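## Task

Inside the green crate, get the slip sheet (a thin flat sheet) lying flat on the crate floor, with the heat sink (a finned metal block) standing on top of it, fins pointing upward. The heat sink is too wide for grip50. Once done, release everything, hang every tool back in the stand slot it came from, and take the arm well away from the tools; leaving out any of these final steps costs points. A tool still locked to the arm is treated as part of the arm.

## Robot and tools

ROBOT. One six-joint Doosan M1013 arm ending in a tool changer. Three tools hang in a stand, one per slot, 180 mm apart: grip50 (small parallel gripper, opens to 50 mm), grip85 (opens to 85 mm) and cup (suction). Only one tool can be on the arm at a time. Small random nudges may shift loose objects now and then.

FRAMES. The scene frame has its origin on the table top under the arm base, +z up, +y to the left when facing along +x. end_effector_position (metres) and end_effector_quat_wxyz in the state line describe the center of the changer's flat face in this frame. The face has its own axes: z points out of the arm. Measured from the face center in face axes (mm): grip50 grip point (0, -25, 180); grip85 grip point (0, 0, 173) when closed, 13 mm closer when fully open; cup rim center (0, 0, 175). Both grippers close along face x.

THE ROW. Every motion command is one row of 14 numbers, each between -1 and 1, in this order: dx, dy, dz, rx, ry, rz, lock, grip50_position, grip50_force_limit, grip50_speed, grip85_position, grip85_force_limit, grip85_speed, cup_suction. The first six are an offset, not a pose: a target for the changer face relative to the face pose in the most recent result showing it (or, before any such result in a scene and for later calls in the same reply, relative to where the robot is when the action begins). They are expressed in the face's own axes. Scale: 1.0 equals 0.6 m for dx, dy, dz and 180 degrees for rotation; rx, ry, rz form one rotation vector. All zeros means return to that reference pose, not stay still. lock: positive locks, negative unlocks, 0 keeps the previous command. Gripper position: +1 fully open; -1 closes until blocked (grip50 pads meet near -0.65, grip85 near -0.8). Force limits: -1 is about 20 N per pad up to +1 at 185 N (grip50) or 235 N (grip85). Speed: -1 about 20 mm/s up to +1 about 150 mm/s. cup_suction above 0.01 is on, otherwise off.

TOOLS TO CALL.
execute_actions {"actions": [...], "pictures": bool}: an empty list just reports state (with pictures). One action {"rows": [row, ...], "steps": n} with 1 to 15 rows and 3 to 15 steps of 1/30 s; each row is one step, the last repeats. Every row is measured from the same reference, not from the previous row. A wait is {"steps": n} up to 300, counted from the last result, including your thinking time.
move {"target": row, "speed": m/s 0.002 to 0.5, default 0.25}: straight path toward the offset target, 0.5 to 10 s long; it does not avoid obstacles. Result adds a move: line (done, off_target, moving, held, fault) with limits (paced = clipped, held = steps blocked) and distance to target.
wait {"seconds": 0 to 10}: lets time pass with nothing new sent.
zoom_image {"camera", "region": [x0, y0, x1, y1]} in pixels, at most 504x504; cameras cam_head_left, cam_head_right, cam_high, cam_low (672x504), cam_wrist (504x504).
read_manual: licence text only.
finished_scene {"scene": 1 or 2}: ends and grades the scene, irreversible.

MOTION LIMITS. Each step the commanded pose is clipped to 70 mm and 16 degrees from the measured pose, so large offsets need several actions; after an action the arm only goes to the last clipped pose. Position wins over orientation if both cannot be met.

RESULT LINES. State: pose, velocities, joint positions and torques. HELD marks steps the clearance check blocked; pose unreachable means it altered the command. Hand target shows the current drive goal. Tool readings: tool_id (grip50, grip85, cup, none), plate_near, locked, unlocked, in_stand, unlock_refused. Gripper object_status: 0 moving, 1 blocked while opening, 2 blocked while closing (a grip), 3 at requested position or pads met (also possible with thin items). position_measured: about 3 is fully open; grip50 width mm is about (250 - counts) x 0.202; grip85 counts 78 = 60 mm, 130 = 40 mm, 180 = 20 mm, 230 = closed. cup_suction_measured 1 means full vacuum; cup_part_present turns 1 at 0.50. Readings show n/a while a tool is starting up.

TOOL PICKUP. Align the face with the tool plate within about 1 mm and 1 degree, with face -y toward the fork's open side. When plate_near is 1, send lock +1 and wait for locked 1 (about 1 s). On locking, a gripper closes then opens by itself. Lift 10 to 30 mm (about 20), slide out at least 110 mm along face -y, then rise. Returning: reverse that path; at in_stand 1 hold still, lock -1, wait for unlocked 1. Unlocking elsewhere is refused. Fork arms sit 40 to 70 mm either side of slot middle along face x, tips 45 mm toward the open side, tops 18 mm below the plate face.

GRIPPING. Set position -1 and keep it; confirm object_status 2. The heat sink needs grip85 (or the cup on a smooth flat face). The thin sheet may suit the cup, placed fully on a flat area away from edges; the cup shortens up to 12 mm under vacuum. To release with the cup, set down, suction off, rise 15 mm.

AVOID. Any contact force of 144 N or a joint torque at its load limit (elbow 144, wrist joints 40.5, waist and shoulder 306 N m) stops the arm for 10 s. The arm is stiff: targets even slightly past a firm contact can fault, and faster moves hit harder. Do not drop, slam or fling objects, and never push anything off the table, which fails the scene. Long heavy holds heat motors; MOTOR HOT warns before a brake stop.

Each tool is called as name([rows], argument=value, ...), one row to a line, values as JSON.

## Session

execute_actions(actions=[])

Scene clock: 0.00 s of 12600.00 s.
end_effector_position=(+0.6487, -0.0242, +0.5327) locked=0 unlocked=1 plate_near=0 in_stand=0 unlock_refused=0 tool_id=none grip50_position_measured=n/a grip50_object_status=n/a grip85_position_measured=n/a grip85_object_status=n/a cup_suction_measured=n/a cup_part_present=n/a end_effector_quat_wxyz=(-0.000, +0.718, +0.696, +0.005) end_effector_velocity=(+0.000, -0.000, +0.000) end_effector_angular_velocity=(-0.000, -0.001, -0.000)
Joint positions: [-0.055  0.168  1.619 -0.     1.353 -0.053]
Joint velocities: [ 0.    -0.    -0.001 -0.     0.     0.   ]
Joint torques (N m, as the joint torque sensors report them, + toward a larger angle): no reading
Hand target: +0.649, -0.024, +0.533; -0.000, +0.718, +0.696, +0.005

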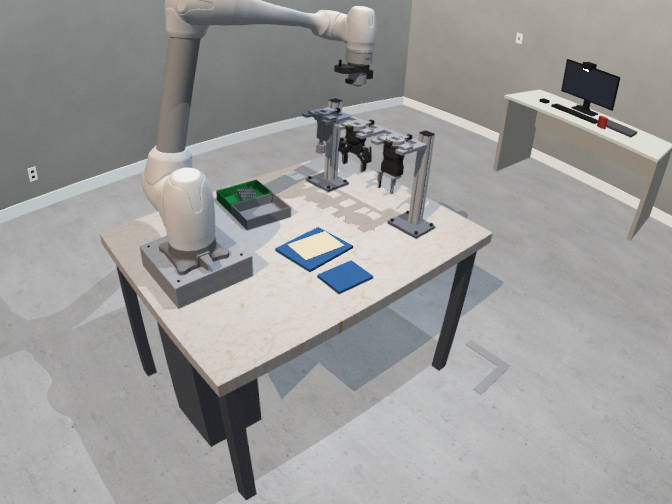

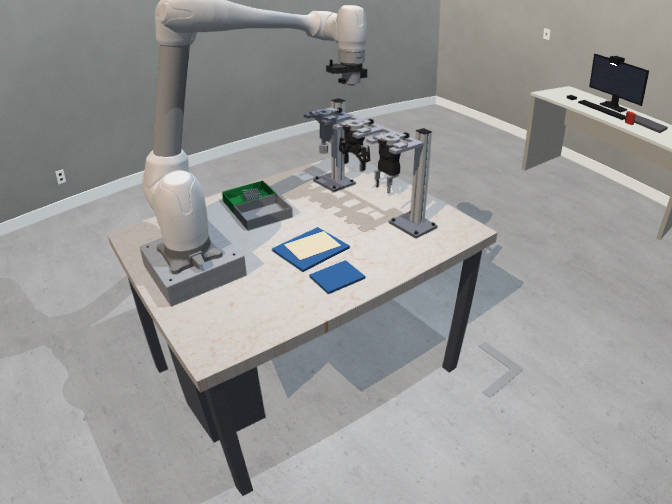

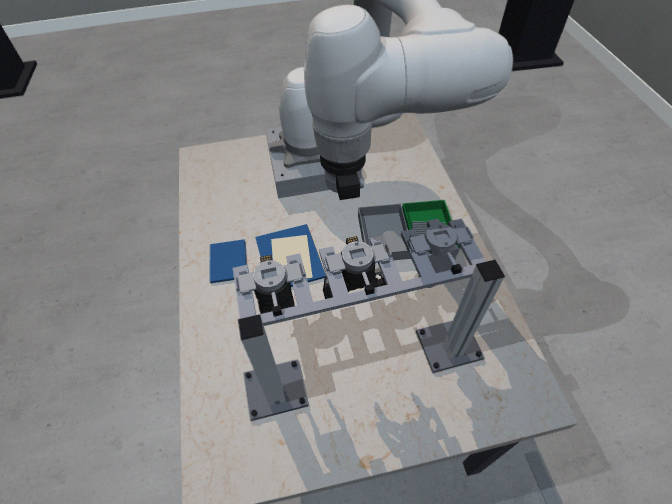

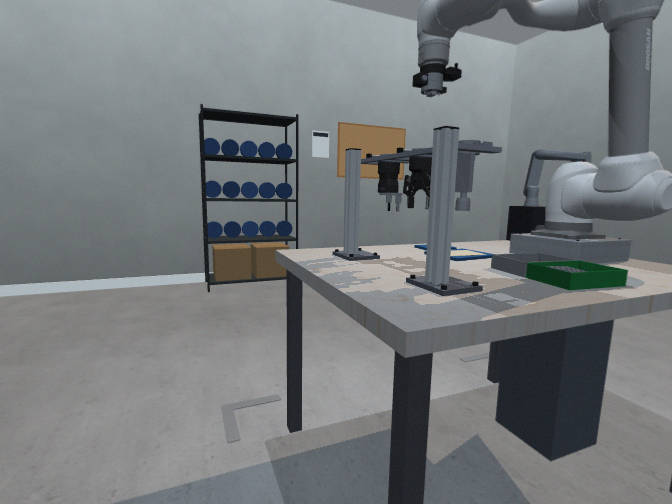

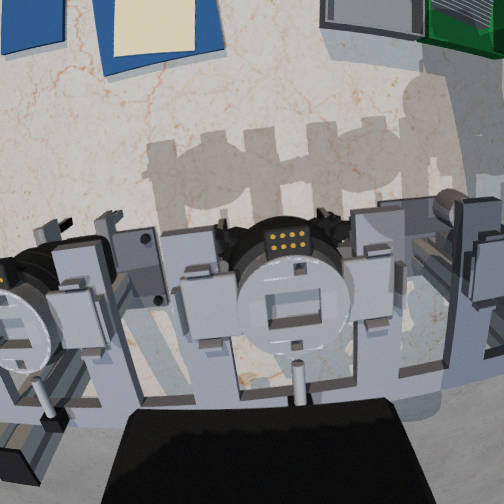

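zoom_image(camera="cam_wrist", region=[160, 200, 420, 420])

zoom_image(camera="cam_high", region=[200, 190, 510, 350])

zoom_image(camera="cam_head_left", region=[200, 90, 450, 300])

Region (160, 200, 420, 420) of cam_wrist's 504x504 image, scaled by 1.938, with more detail than that image has; it fills the top 426 rows of this view, and the rest is white.

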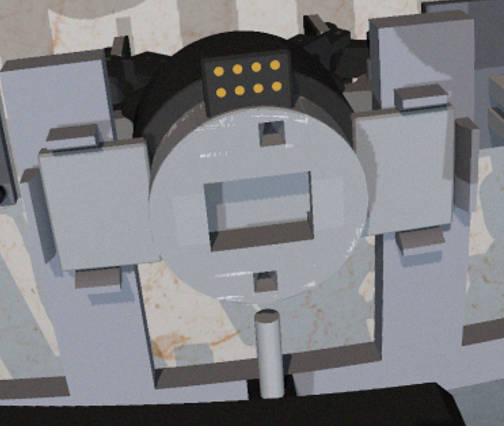

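Region (200, 190, 510, 350) of cam_high's 672x504 image, scaled by 1.626, with more detail than that image has; it fills the top 260 rows of this view, and the rest is white.

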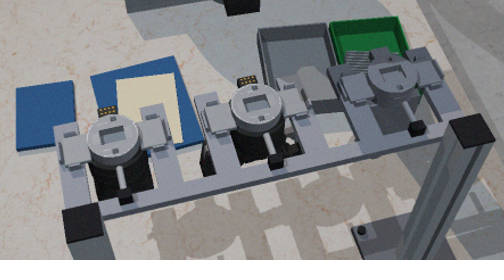

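Region (200, 90, 450, 300) of cam_head_left's 672x504 image, scaled by 2.016, with more detail than that image has; it fills the top 423 rows of this view, and the rest is white.

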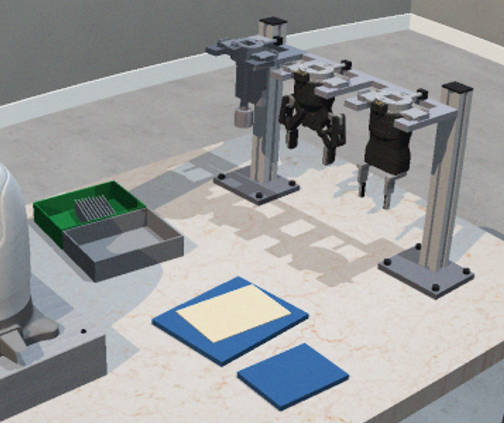

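move(target=[0.046,0.017,0.138,0.0023,-0.0023,-0.0194,-1,0,0,0,1,0,0,0])

Scene clock: 1.70 s of 12600.00 s.
end_effector_position=(+0.6602, +0.0037, +0.4502) locked=0 unlocked=1 plate_near=0 in_stand=0 unlock_refused=0 tool_id=none grip50_position_measured=n/a grip50_object_status=n/a grip85_position_measured=n/a grip85_object_status=n/a cup_suction_measured=n/a cup_part_present=n/a end_effector_quat_wxyz=(-0.000, +0.697, +0.718, -0.000) end_effector_velocity=(+0.000, -0.000, -0.001) end_effector_angular_velocity=(-0.000, +0.001, +0.000)
Joint positions: [-0.01   0.224  1.704 -0.008  1.218 -0.067]
Joint velocities: [ 0.     0.001  0.    -0.    -0.    -0.   ]
Joint torques (N m, as the joint torque sensors report them, + toward a larger angle): [  0.35 -68.78 -44.44   3.94  -0.5    0.11]
Hand target: +0.660, +0.004, +0.450; -0.000, +0.697, +0.718, -0.000
Off the commanded pose: 0.000 m, 0 deg.
Kept back: nothing.
move: done
camera_calibration (this result's frames):
cam_wrist: T_world_to_cam=[[0.0159398, 0.999239, 0.0356136, -0.0268926], [0.950823, -0.0261672, 0.308629, -0.707621], [0.309326, 0.0289428, -0.950516, 0.276506], [0, 0, 0, 1]] pos_world=[0.58772, 0.000352775, 0.482174]

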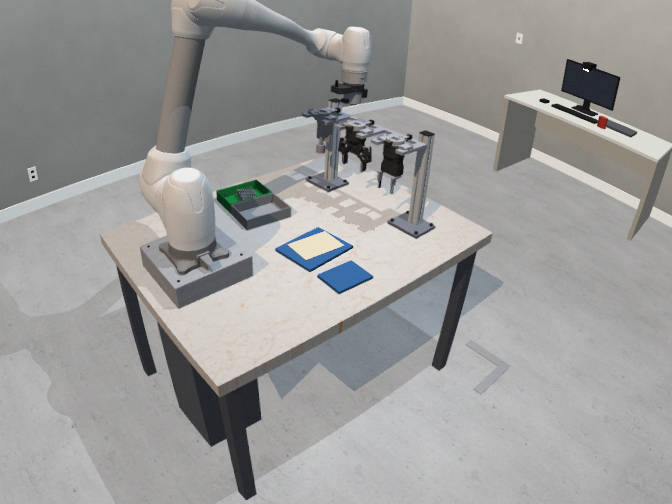

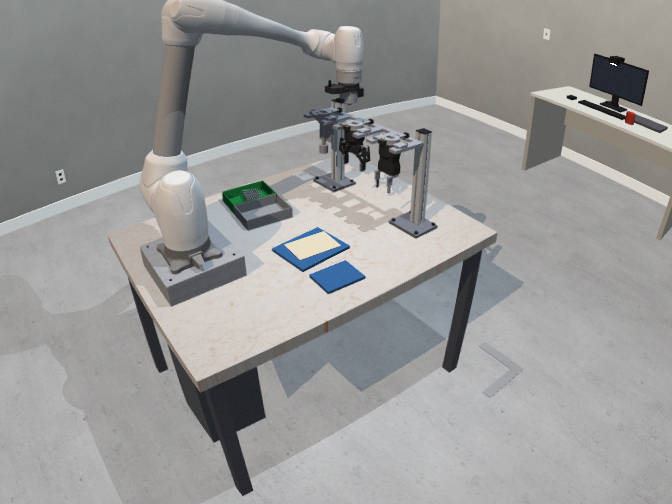

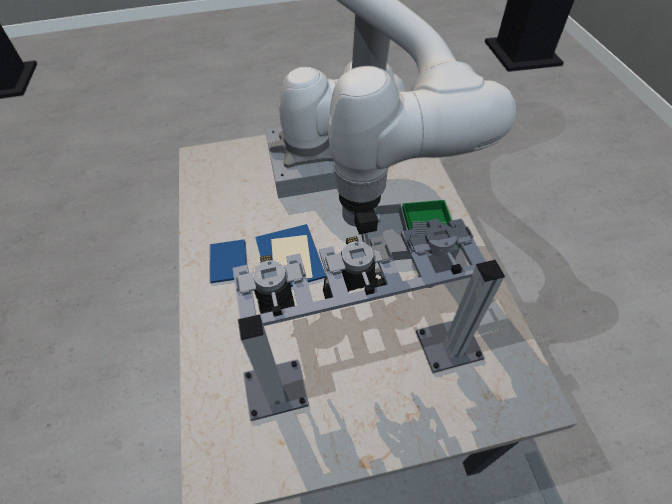

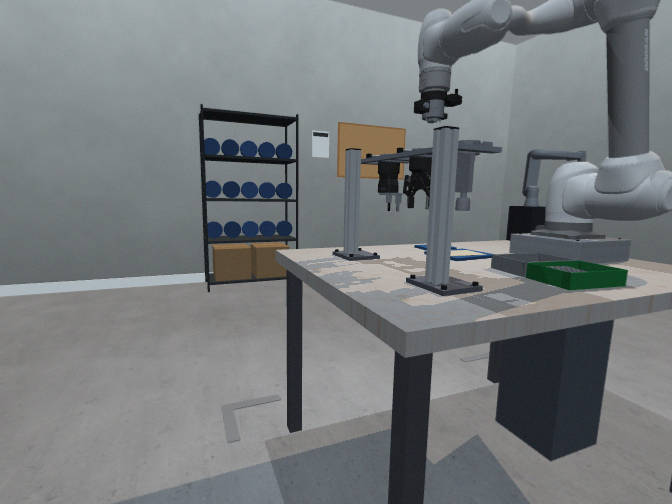

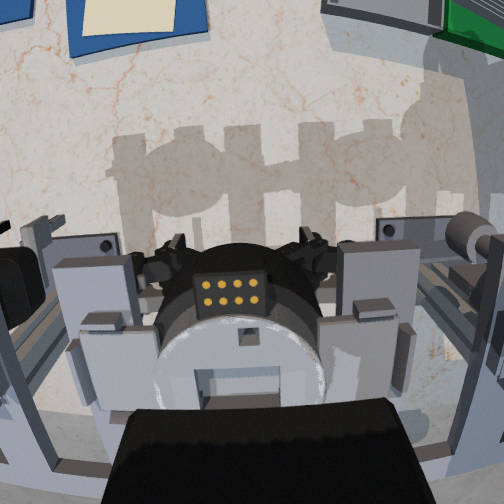

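zoom_image(camera="cam_wrist", region=[40, 220, 440, 440])

move(target=[-0.008,-0.07,0.02,0,0,0,-1,0,0,0,1,0,0,0])

Region (40, 220, 440, 440) of cam_wrist's 504x504 image, scaled by 1.260, with more detail than that image has; it fills the top 277 rows of this view, and the rest is white.

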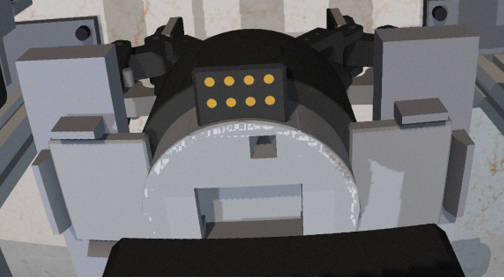

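Scene clock: 2.63 s of 12600.00 s.
end_effector_position=(+0.6183, -0.0023, +0.4383) locked=0 unlocked=1 plate_near=0 in_stand=0 unlock_refused=0 tool_id=none grip50_position_measured=n/a grip50_object_status=n/a grip85_position_measured=n/a grip85_object_status=n/a cup_suction_measured=n/a cup_part_present=n/a end_effector_quat_wxyz=(-0.000, +0.697, +0.718, -0.000) end_effector_velocity=(-0.000, +0.000, -0.000) end_effector_angular_velocity=(+0.000, +0.001, +0.000)
Joint positions: [-0.022  0.167  1.796 -0.009  1.182 -0.079]
Joint velocities: [-0.    -0.     0.001  0.    -0.    -0.   ]
Joint torques (N m, as the joint torque sensors report them, + toward a larger angle): [ -1.7  -60.54 -44.67   3.9   -0.72  -0.01]
Hand target: +0.618, -0.002, +0.438; -0.000, +0.697, +0.718, -0.000
Off the commanded pose: 0.000 m, 0 deg.
Kept back: nothing.
move: done
camera_calibration (this result's frames):
cam_wrist: T_world_to_cam=[[0.015913, 0.999241, 0.035562, -0.0197353], [0.950826, -0.0261256, 0.308623, -0.664343], [0.309318, 0.0289021, -0.95052, 0.278344], [0, 0, 0, 1]] pos_world=[0.545892, -0.00568076, 0.470304]

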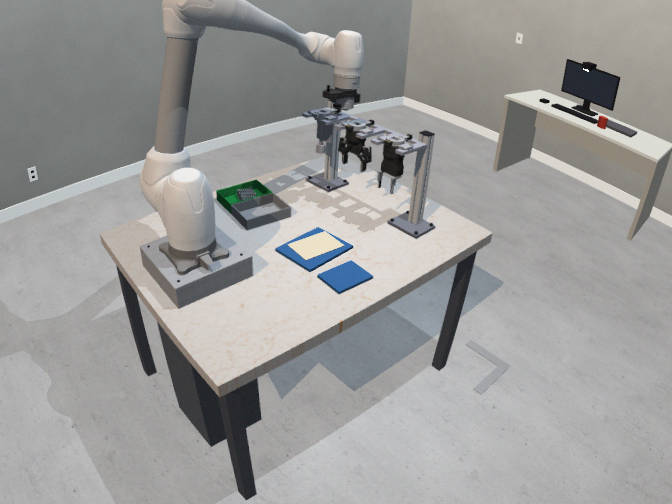

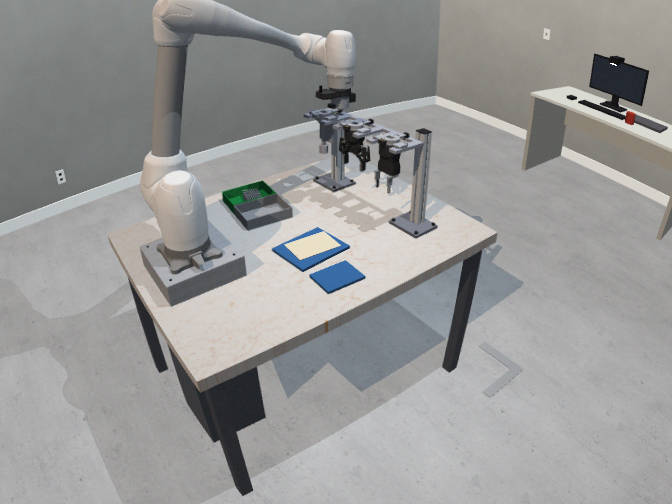

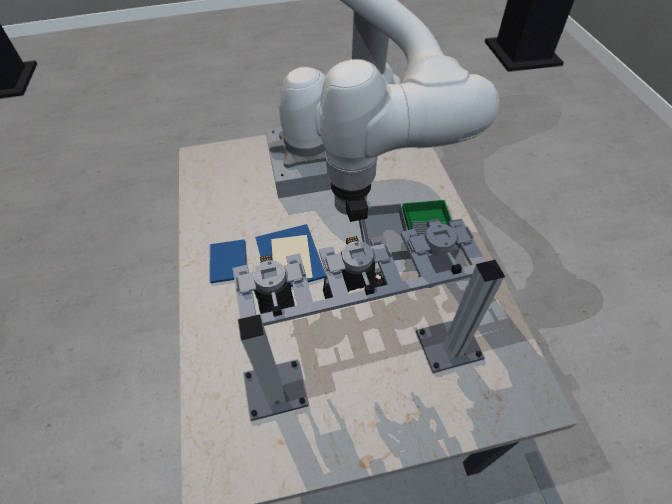

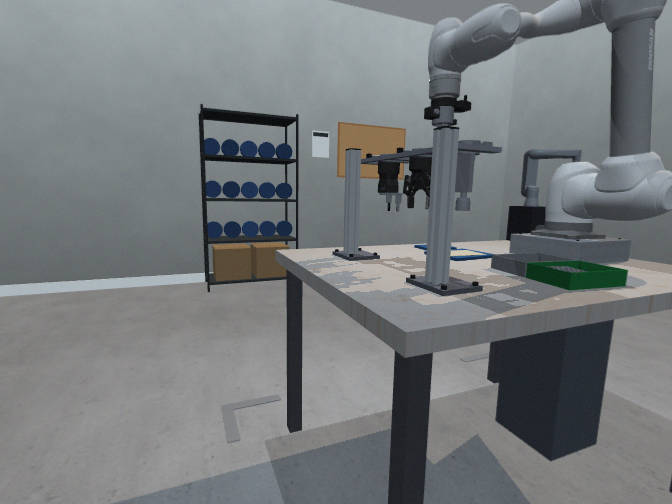

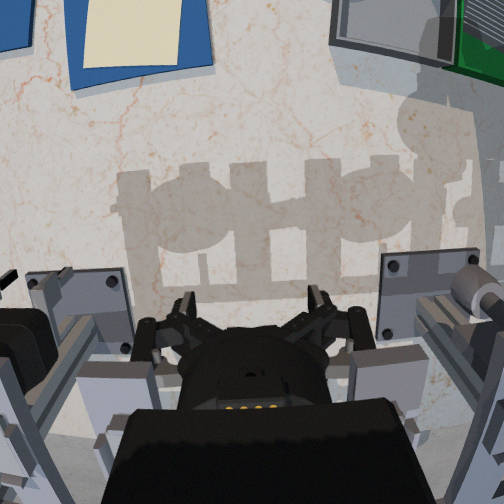

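move(target=[0,0.14,0,0,0,0,-1,0,0,0,1,0,0,0])

zoom_image(camera="cam_wrist", region=[60, 100, 460, 440])

Scene clock: 3.63 s of 12600.00 s.
end_effector_position=(+0.7022, +0.0002, +0.4381) locked=0 unlocked=1 plate_near=0 in_stand=0 unlock_refused=0 tool_id=none grip50_position_measured=n/a grip50_object_status=n/a grip85_position_measured=n/a grip85_object_status=n/a cup_suction_measured=n/a cup_part_present=n/a end_effector_quat_wxyz=(-0.000, +0.697, +0.718, -0.000) end_effector_velocity=(-0.000, -0.000, -0.001) end_effector_angular_velocity=(-0.000, +0.002, +0.000)
Joint positions: [-0.013  0.295  1.635 -0.008  1.216 -0.07 ]
Joint velocities: [-0.     0.001  0.001 -0.     0.    -0.   ]
Joint torques (N m, as the joint torque sensors report them, + toward a larger angle): [ -1.6  -74.24 -45.38   3.67  -0.31   0.07]
Hand target: +0.702, +0.000, +0.438; -0.000, +0.697, +0.718, -0.000
Off the commanded pose: 0.000 m, 0 deg.
Kept back: nothing.
move: done
camera_calibration (this result's frames):
cam_wrist: T_world_to_cam=[[0.0159275, 0.999239, 0.0356044, -0.0235591], [0.950816, -0.0261533, 0.30865, -0.743983], [0.309346, 0.0289372, -0.950509, 0.25205], [0, 0, 0, 1]] pos_world=[0.629796, -0.00321016, 0.470045]

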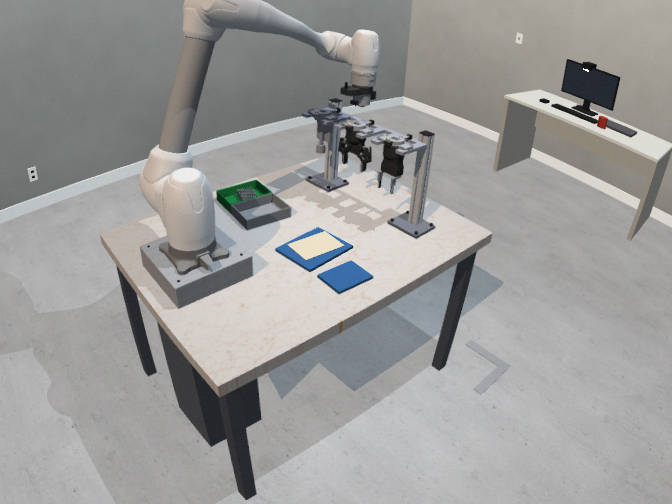

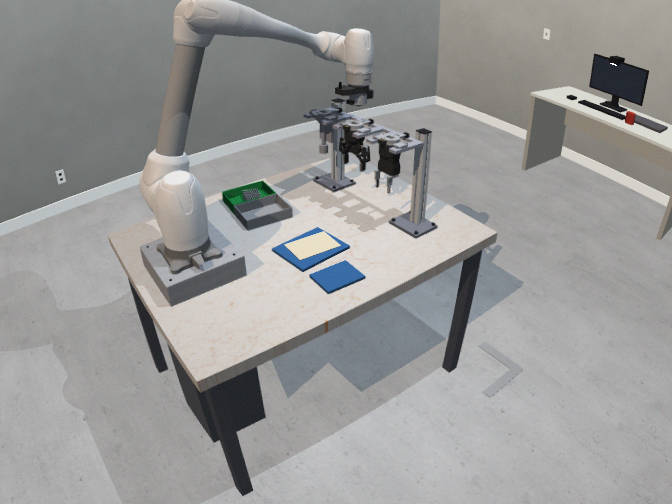

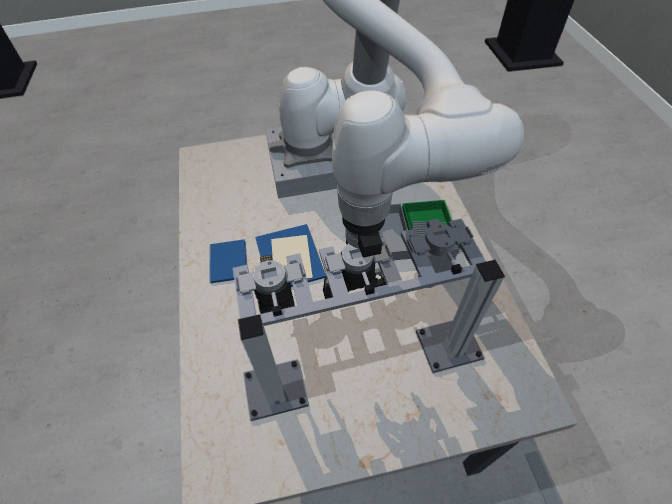

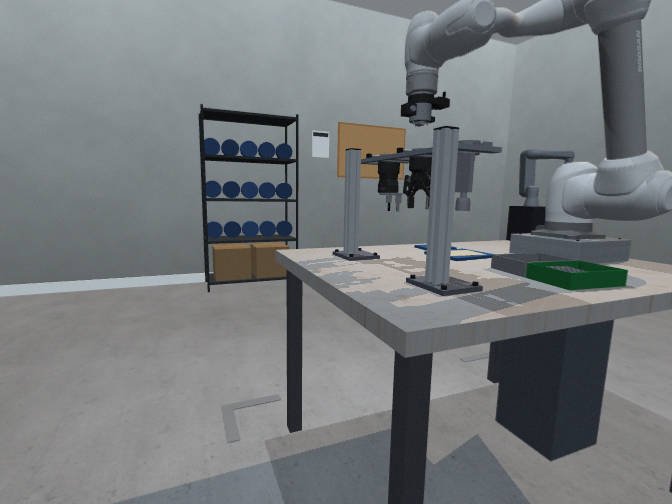

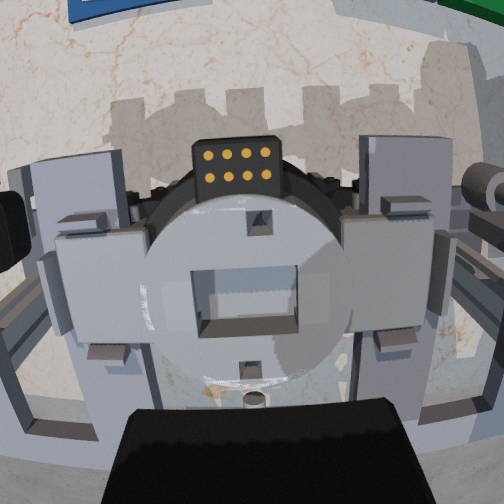

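Region (60, 100, 460, 440) of cam_wrist's 504x504 image, scaled by 1.260, with more detail than that image has; it fills the top 428 rows of this view, and the rest is white.

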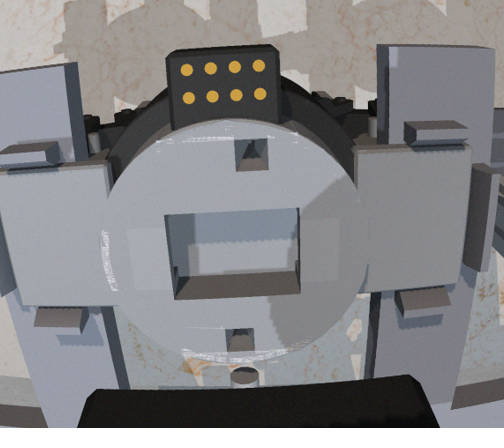

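move(target=[-0.0027,-0.0347,0.088,0,0,0,-1,0,0,0,1,0,0,0], speed=0.15)

move(target=[0,0,0.035,0,0,0,-1,0,0,0,1,0,0,0], speed=0.015)

Scene clock: 5.37 s of 12600.00 s.
end_effector_position=(+0.6814, -0.0020, +0.3853) locked=0 unlocked=1 plate_near=0 in_stand=0 unlock_refused=0 tool_id=none grip50_position_measured=n/a grip50_object_status=n/a grip85_position_measured=n/a grip85_object_status=n/a cup_suction_measured=n/a cup_part_present=n/a end_effector_quat_wxyz=(-0.000, +0.696, +0.718, -0.000) end_effector_velocity=(-0.001, -0.000, -0.001) end_effector_angular_velocity=(-0.000, +0.002, +0.000)
Joint positions: [-0.018  0.298  1.734 -0.009  1.114 -0.074]
Joint velocities: [-0.     0.     0.002 -0.     0.    -0.   ]
Joint torques (N m, as the joint torque sensors report them, + toward a larger angle): [ -1.51 -74.42 -43.22   3.66  -0.45   0.25]
Hand target: +0.681, -0.002, +0.385; -0.000, +0.697, +0.718, -0.000
Off the commanded pose: 0.000 m, 0 deg.
Kept back: nothing.
move: done
camera_calibration (this result's frames):
cam_wrist: T_world_to_cam=[[0.0158627, 0.999242, 0.0355534, -0.0190668], [0.950799, -0.0260777, 0.30871, -0.707958], [0.309403, 0.0289072, -0.950492, 0.208412], [0, 0, 0, 1]] pos_world=[0.608945, -0.00543419, 0.417325]

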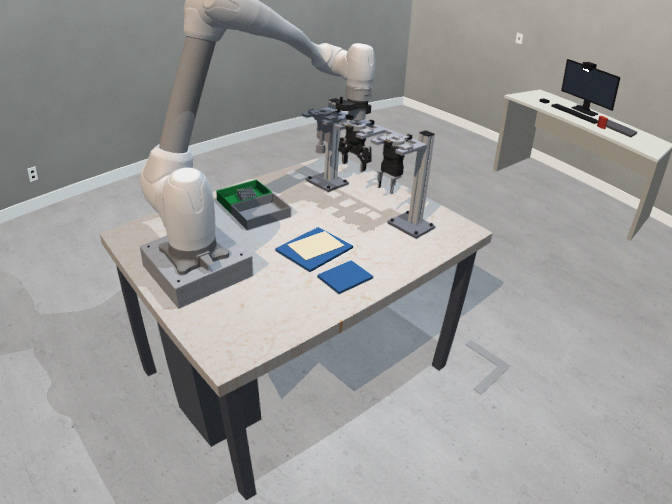

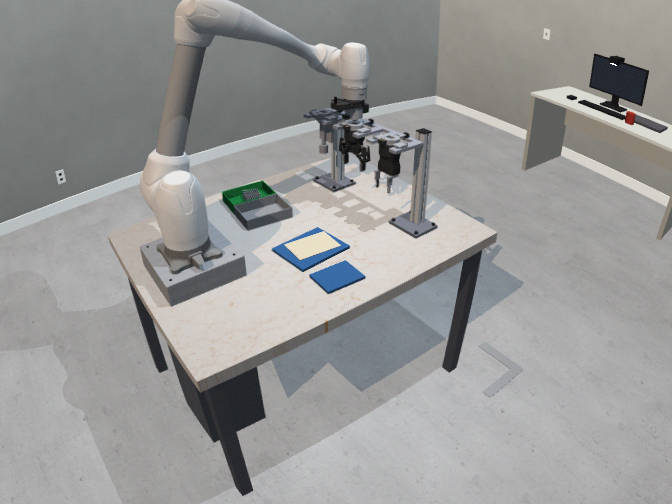

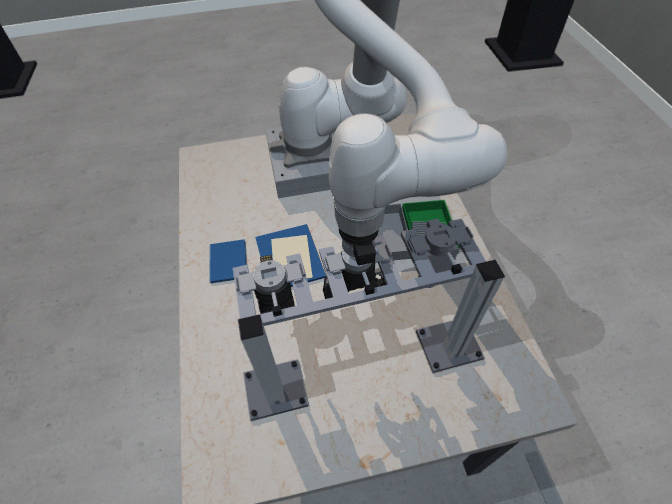

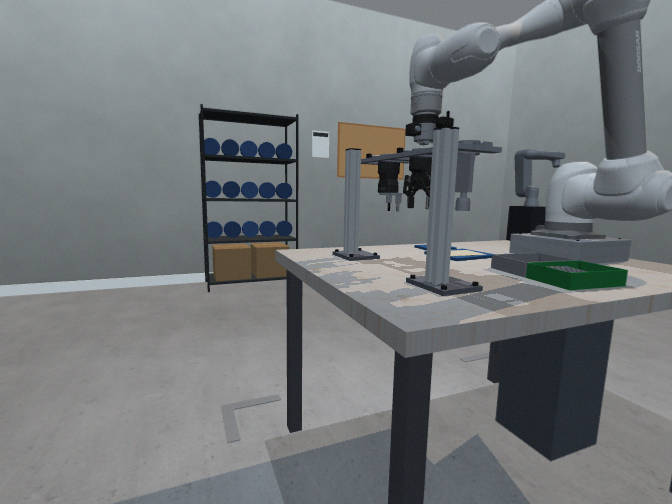

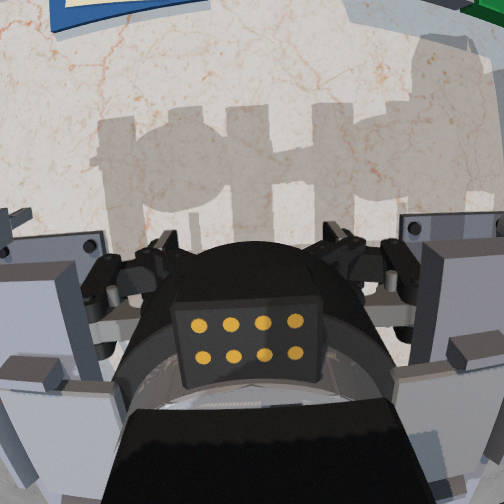

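Scene clock: 16.80 s of 12600.00 s.
end_effector_position=(+0.6829, -0.0021, +0.3682) locked=0 unlocked=1 plate_near=0 in_stand=0 unlock_refused=0 tool_id=none grip50_position_measured=n/a grip50_object_status=n/a grip85_position_measured=n/a grip85_object_status=n/a cup_suction_measured=n/a cup_part_present=n/a end_effector_quat_wxyz=(+0.002, +0.696, +0.718, +0.001) end_effector_velocity=(-0.000, -0.000, -0.000) end_effector_angular_velocity=(-0.000, +0.000, -0.000)
Joint positions: [-0.018  0.311  1.75  -0.009  1.08  -0.074]
Joint velocities: [-0. -0.  0. -0. -0. -0.]
Joint torques (N m, as the joint torque sensors report them, + toward a larger angle): [ -2.61 -62.7  -30.94   3.32  -0.04   0.  ]
Hand target: +0.683, -0.002, +0.368; +0.002, +0.696, +0.718, +0.001
Off the commanded pose: 0.004 m, 0 deg.
FORCE FAULT: contact force on the arm reached its limit, and the arm stopped for 10 seconds. The contact can be on any part of the arm, not only on its tool. The arm's remaining commands of this call were not run. The arm holds still and accepts commands again. Move the arm away from the contact; if what it grips holds it there, let go first. Pushing or pulling that hard again can fault the arm again.
Kept back: nothing.
move: fault
camera_calibration (this result's frames):
cam_wrist: T_world_to_cam=[[0.0156481, 0.999251, 0.0354055, -0.0182168], [0.949156, -0.0259798, 0.313731, -0.704796], [0.314416, 0.0286961, -0.948852, 0.187626], [0, 0, 0, 1]] pos_world=[0.610254, -0.0054914, 0.399791]

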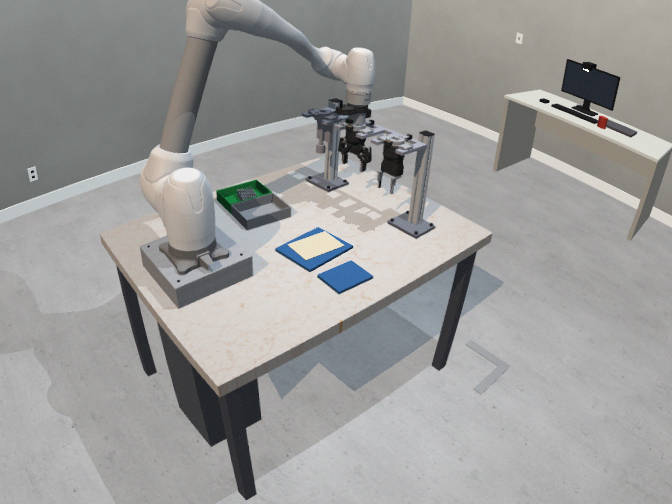

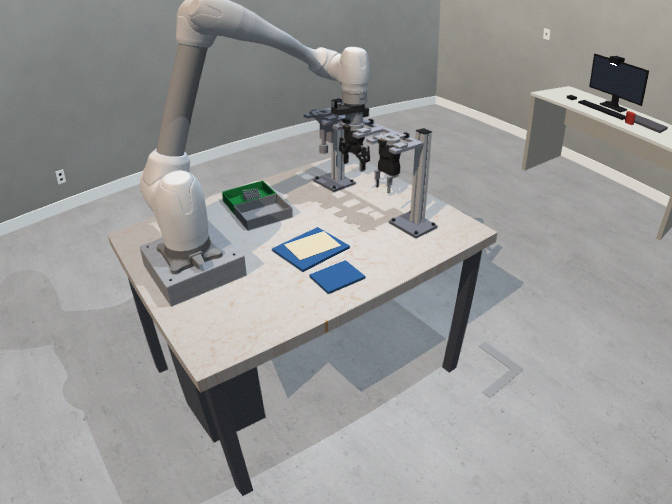

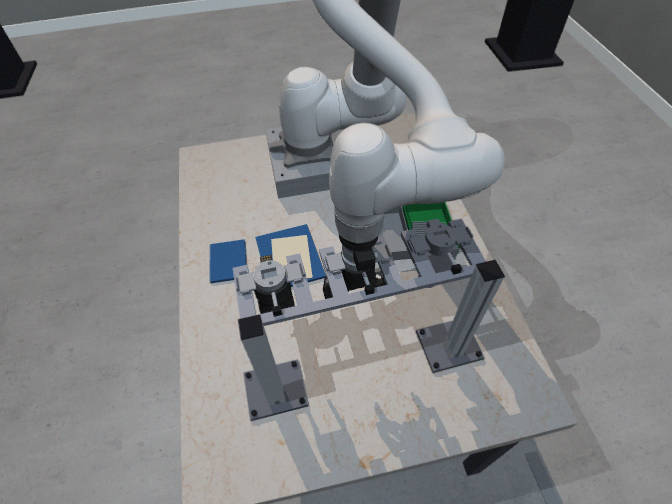

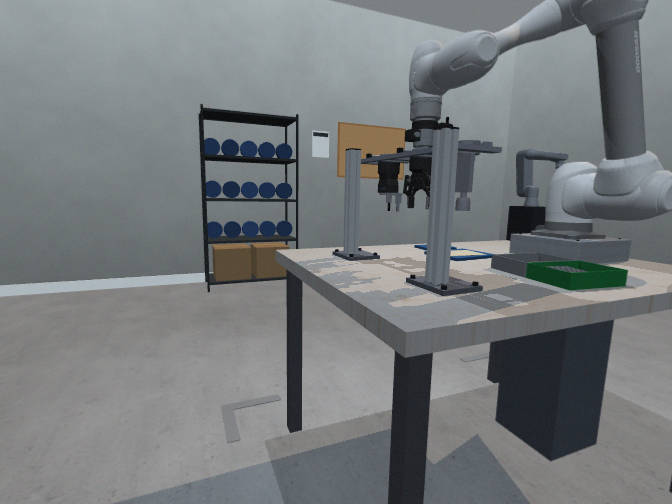

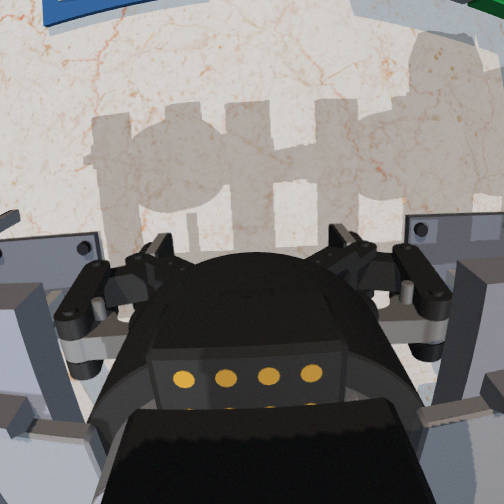

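move(target=[-0.0015,-0.0025,-0.008,0.0016,0,0,-1,0,0,0,1,0,0,0], speed=0.02)

zoom_image(camera="cam_wrist", region=[90, 280, 430, 504])

zoom_image(camera="cam_low", region=[390, 110, 470, 180])

zoom_image(camera="cam_head_left", region=[320, 90, 400, 150])

Scene clock: 17.83 s of 12600.00 s.
end_effector_position=(+0.6814, -0.0030, +0.3730) locked=0 unlocked=1 plate_near=0 in_stand=0 unlock_refused=0 tool_id=none grip50_position_measured=n/a grip50_object_status=n/a grip85_position_measured=n/a grip85_object_status=n/a cup_suction_measured=n/a cup_part_present=n/a end_effector_quat_wxyz=(-0.000, +0.696, +0.718, -0.000) end_effector_velocity=(-0.000, -0.000, -0.000) end_effector_angular_velocity=(-0.000, +0.001, +0.000)
Joint positions: [-0.019  0.307  1.746 -0.009  1.093 -0.075]
Joint velocities: [-0.     0.     0.    -0.001  0.001 -0.   ]
Joint torques (N m, as the joint torque sensors report them, + toward a larger angle): [  0.58 -75.89 -43.11   3.71  -0.54   0.  ]
Hand target: +0.681, -0.003, +0.373; -0.000, +0.696, +0.718, -0.000
Off the commanded pose: 0.000 m, 0 deg.
Kept back: nothing.
move: done
camera_calibration (this result's frames):
cam_wrist: T_world_to_cam=[[0.0158274, 0.999256, 0.0351738, -0.0174573], [0.950724, -0.0259338, 0.308953, -0.704195], [0.309636, 0.0285506, -0.950427, 0.19651], [0, 0, 0, 1]] pos_world=[0.608924, -0.00642865, 0.404946]

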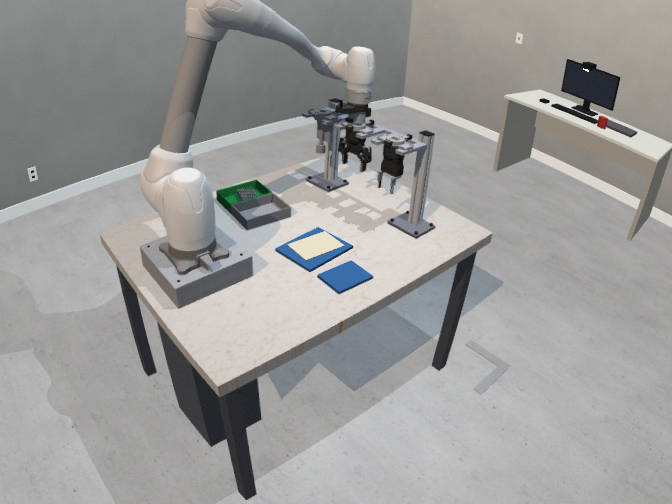

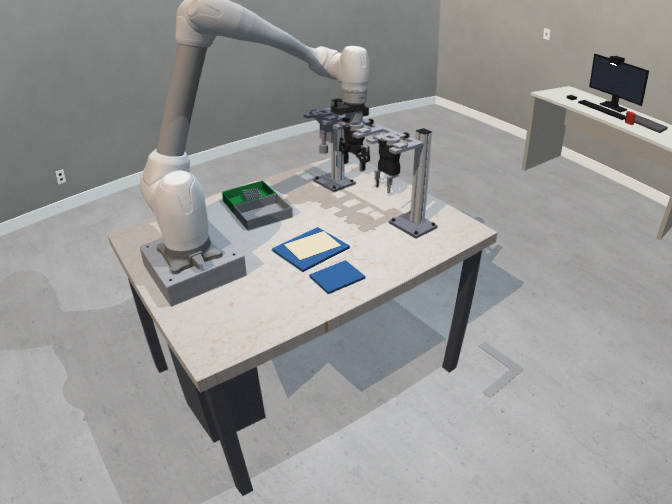

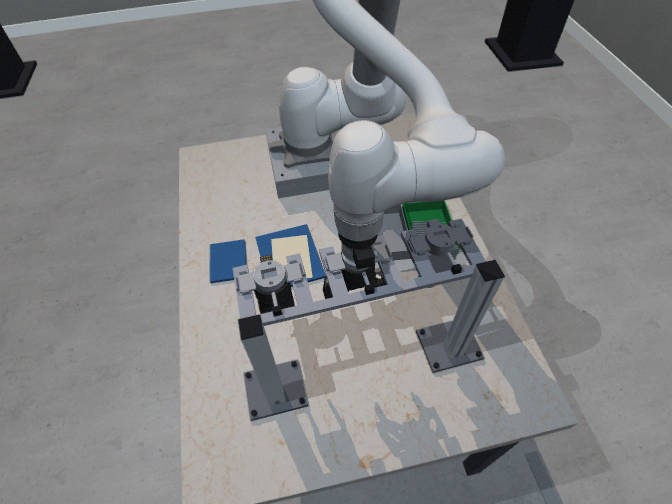

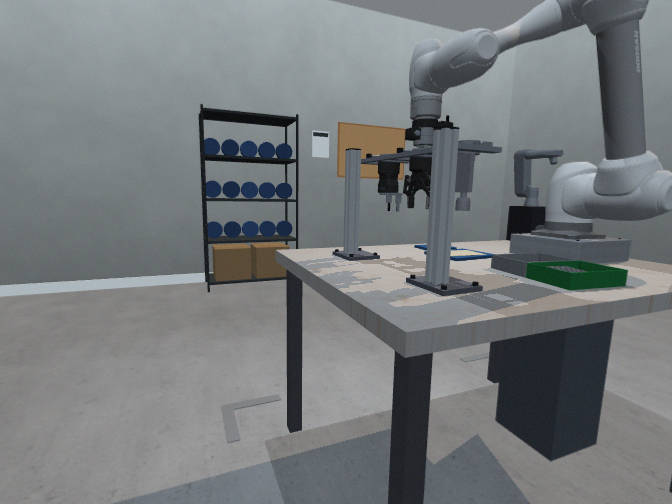

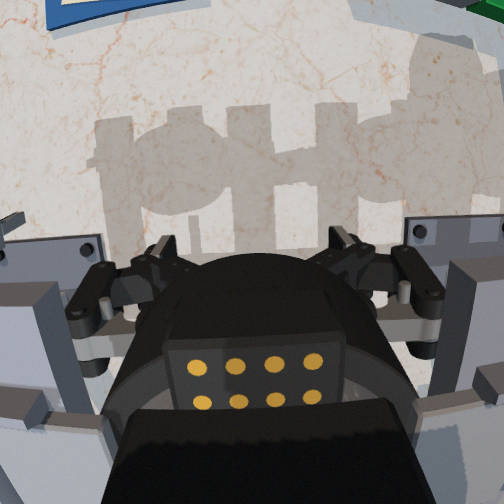

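Region (90, 280, 430, 504) of cam_wrist's 504x504 image, scaled by 1.482, with more detail than that image has; it fills the top 332 rows of this view, and the rest is white.

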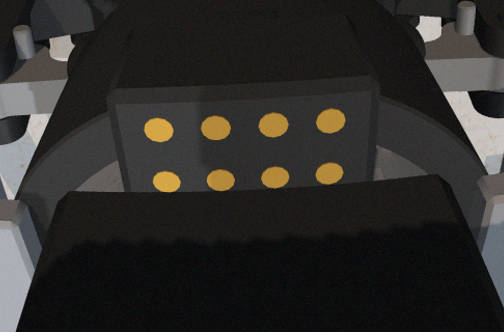

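Region (390, 110, 470, 180) of cam_low's 672x504 image, scaled by 6.300, with more detail than that image has; it fills the top 441 rows of this view, and the rest is white.

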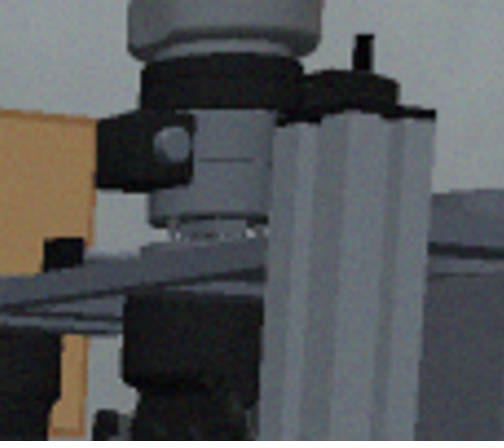

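Region (320, 90, 400, 150) of cam_head_left's 672x504 image, scaled by 6.300, with more detail than that image has; it fills the top 378 rows of this view, and the rest is white.

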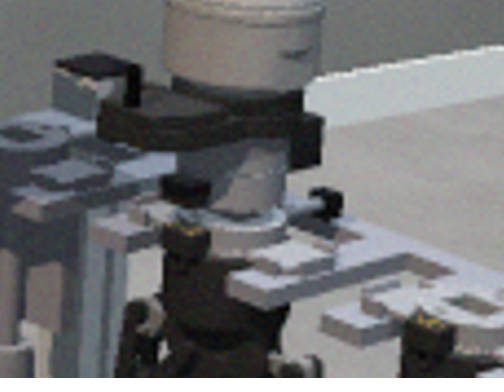

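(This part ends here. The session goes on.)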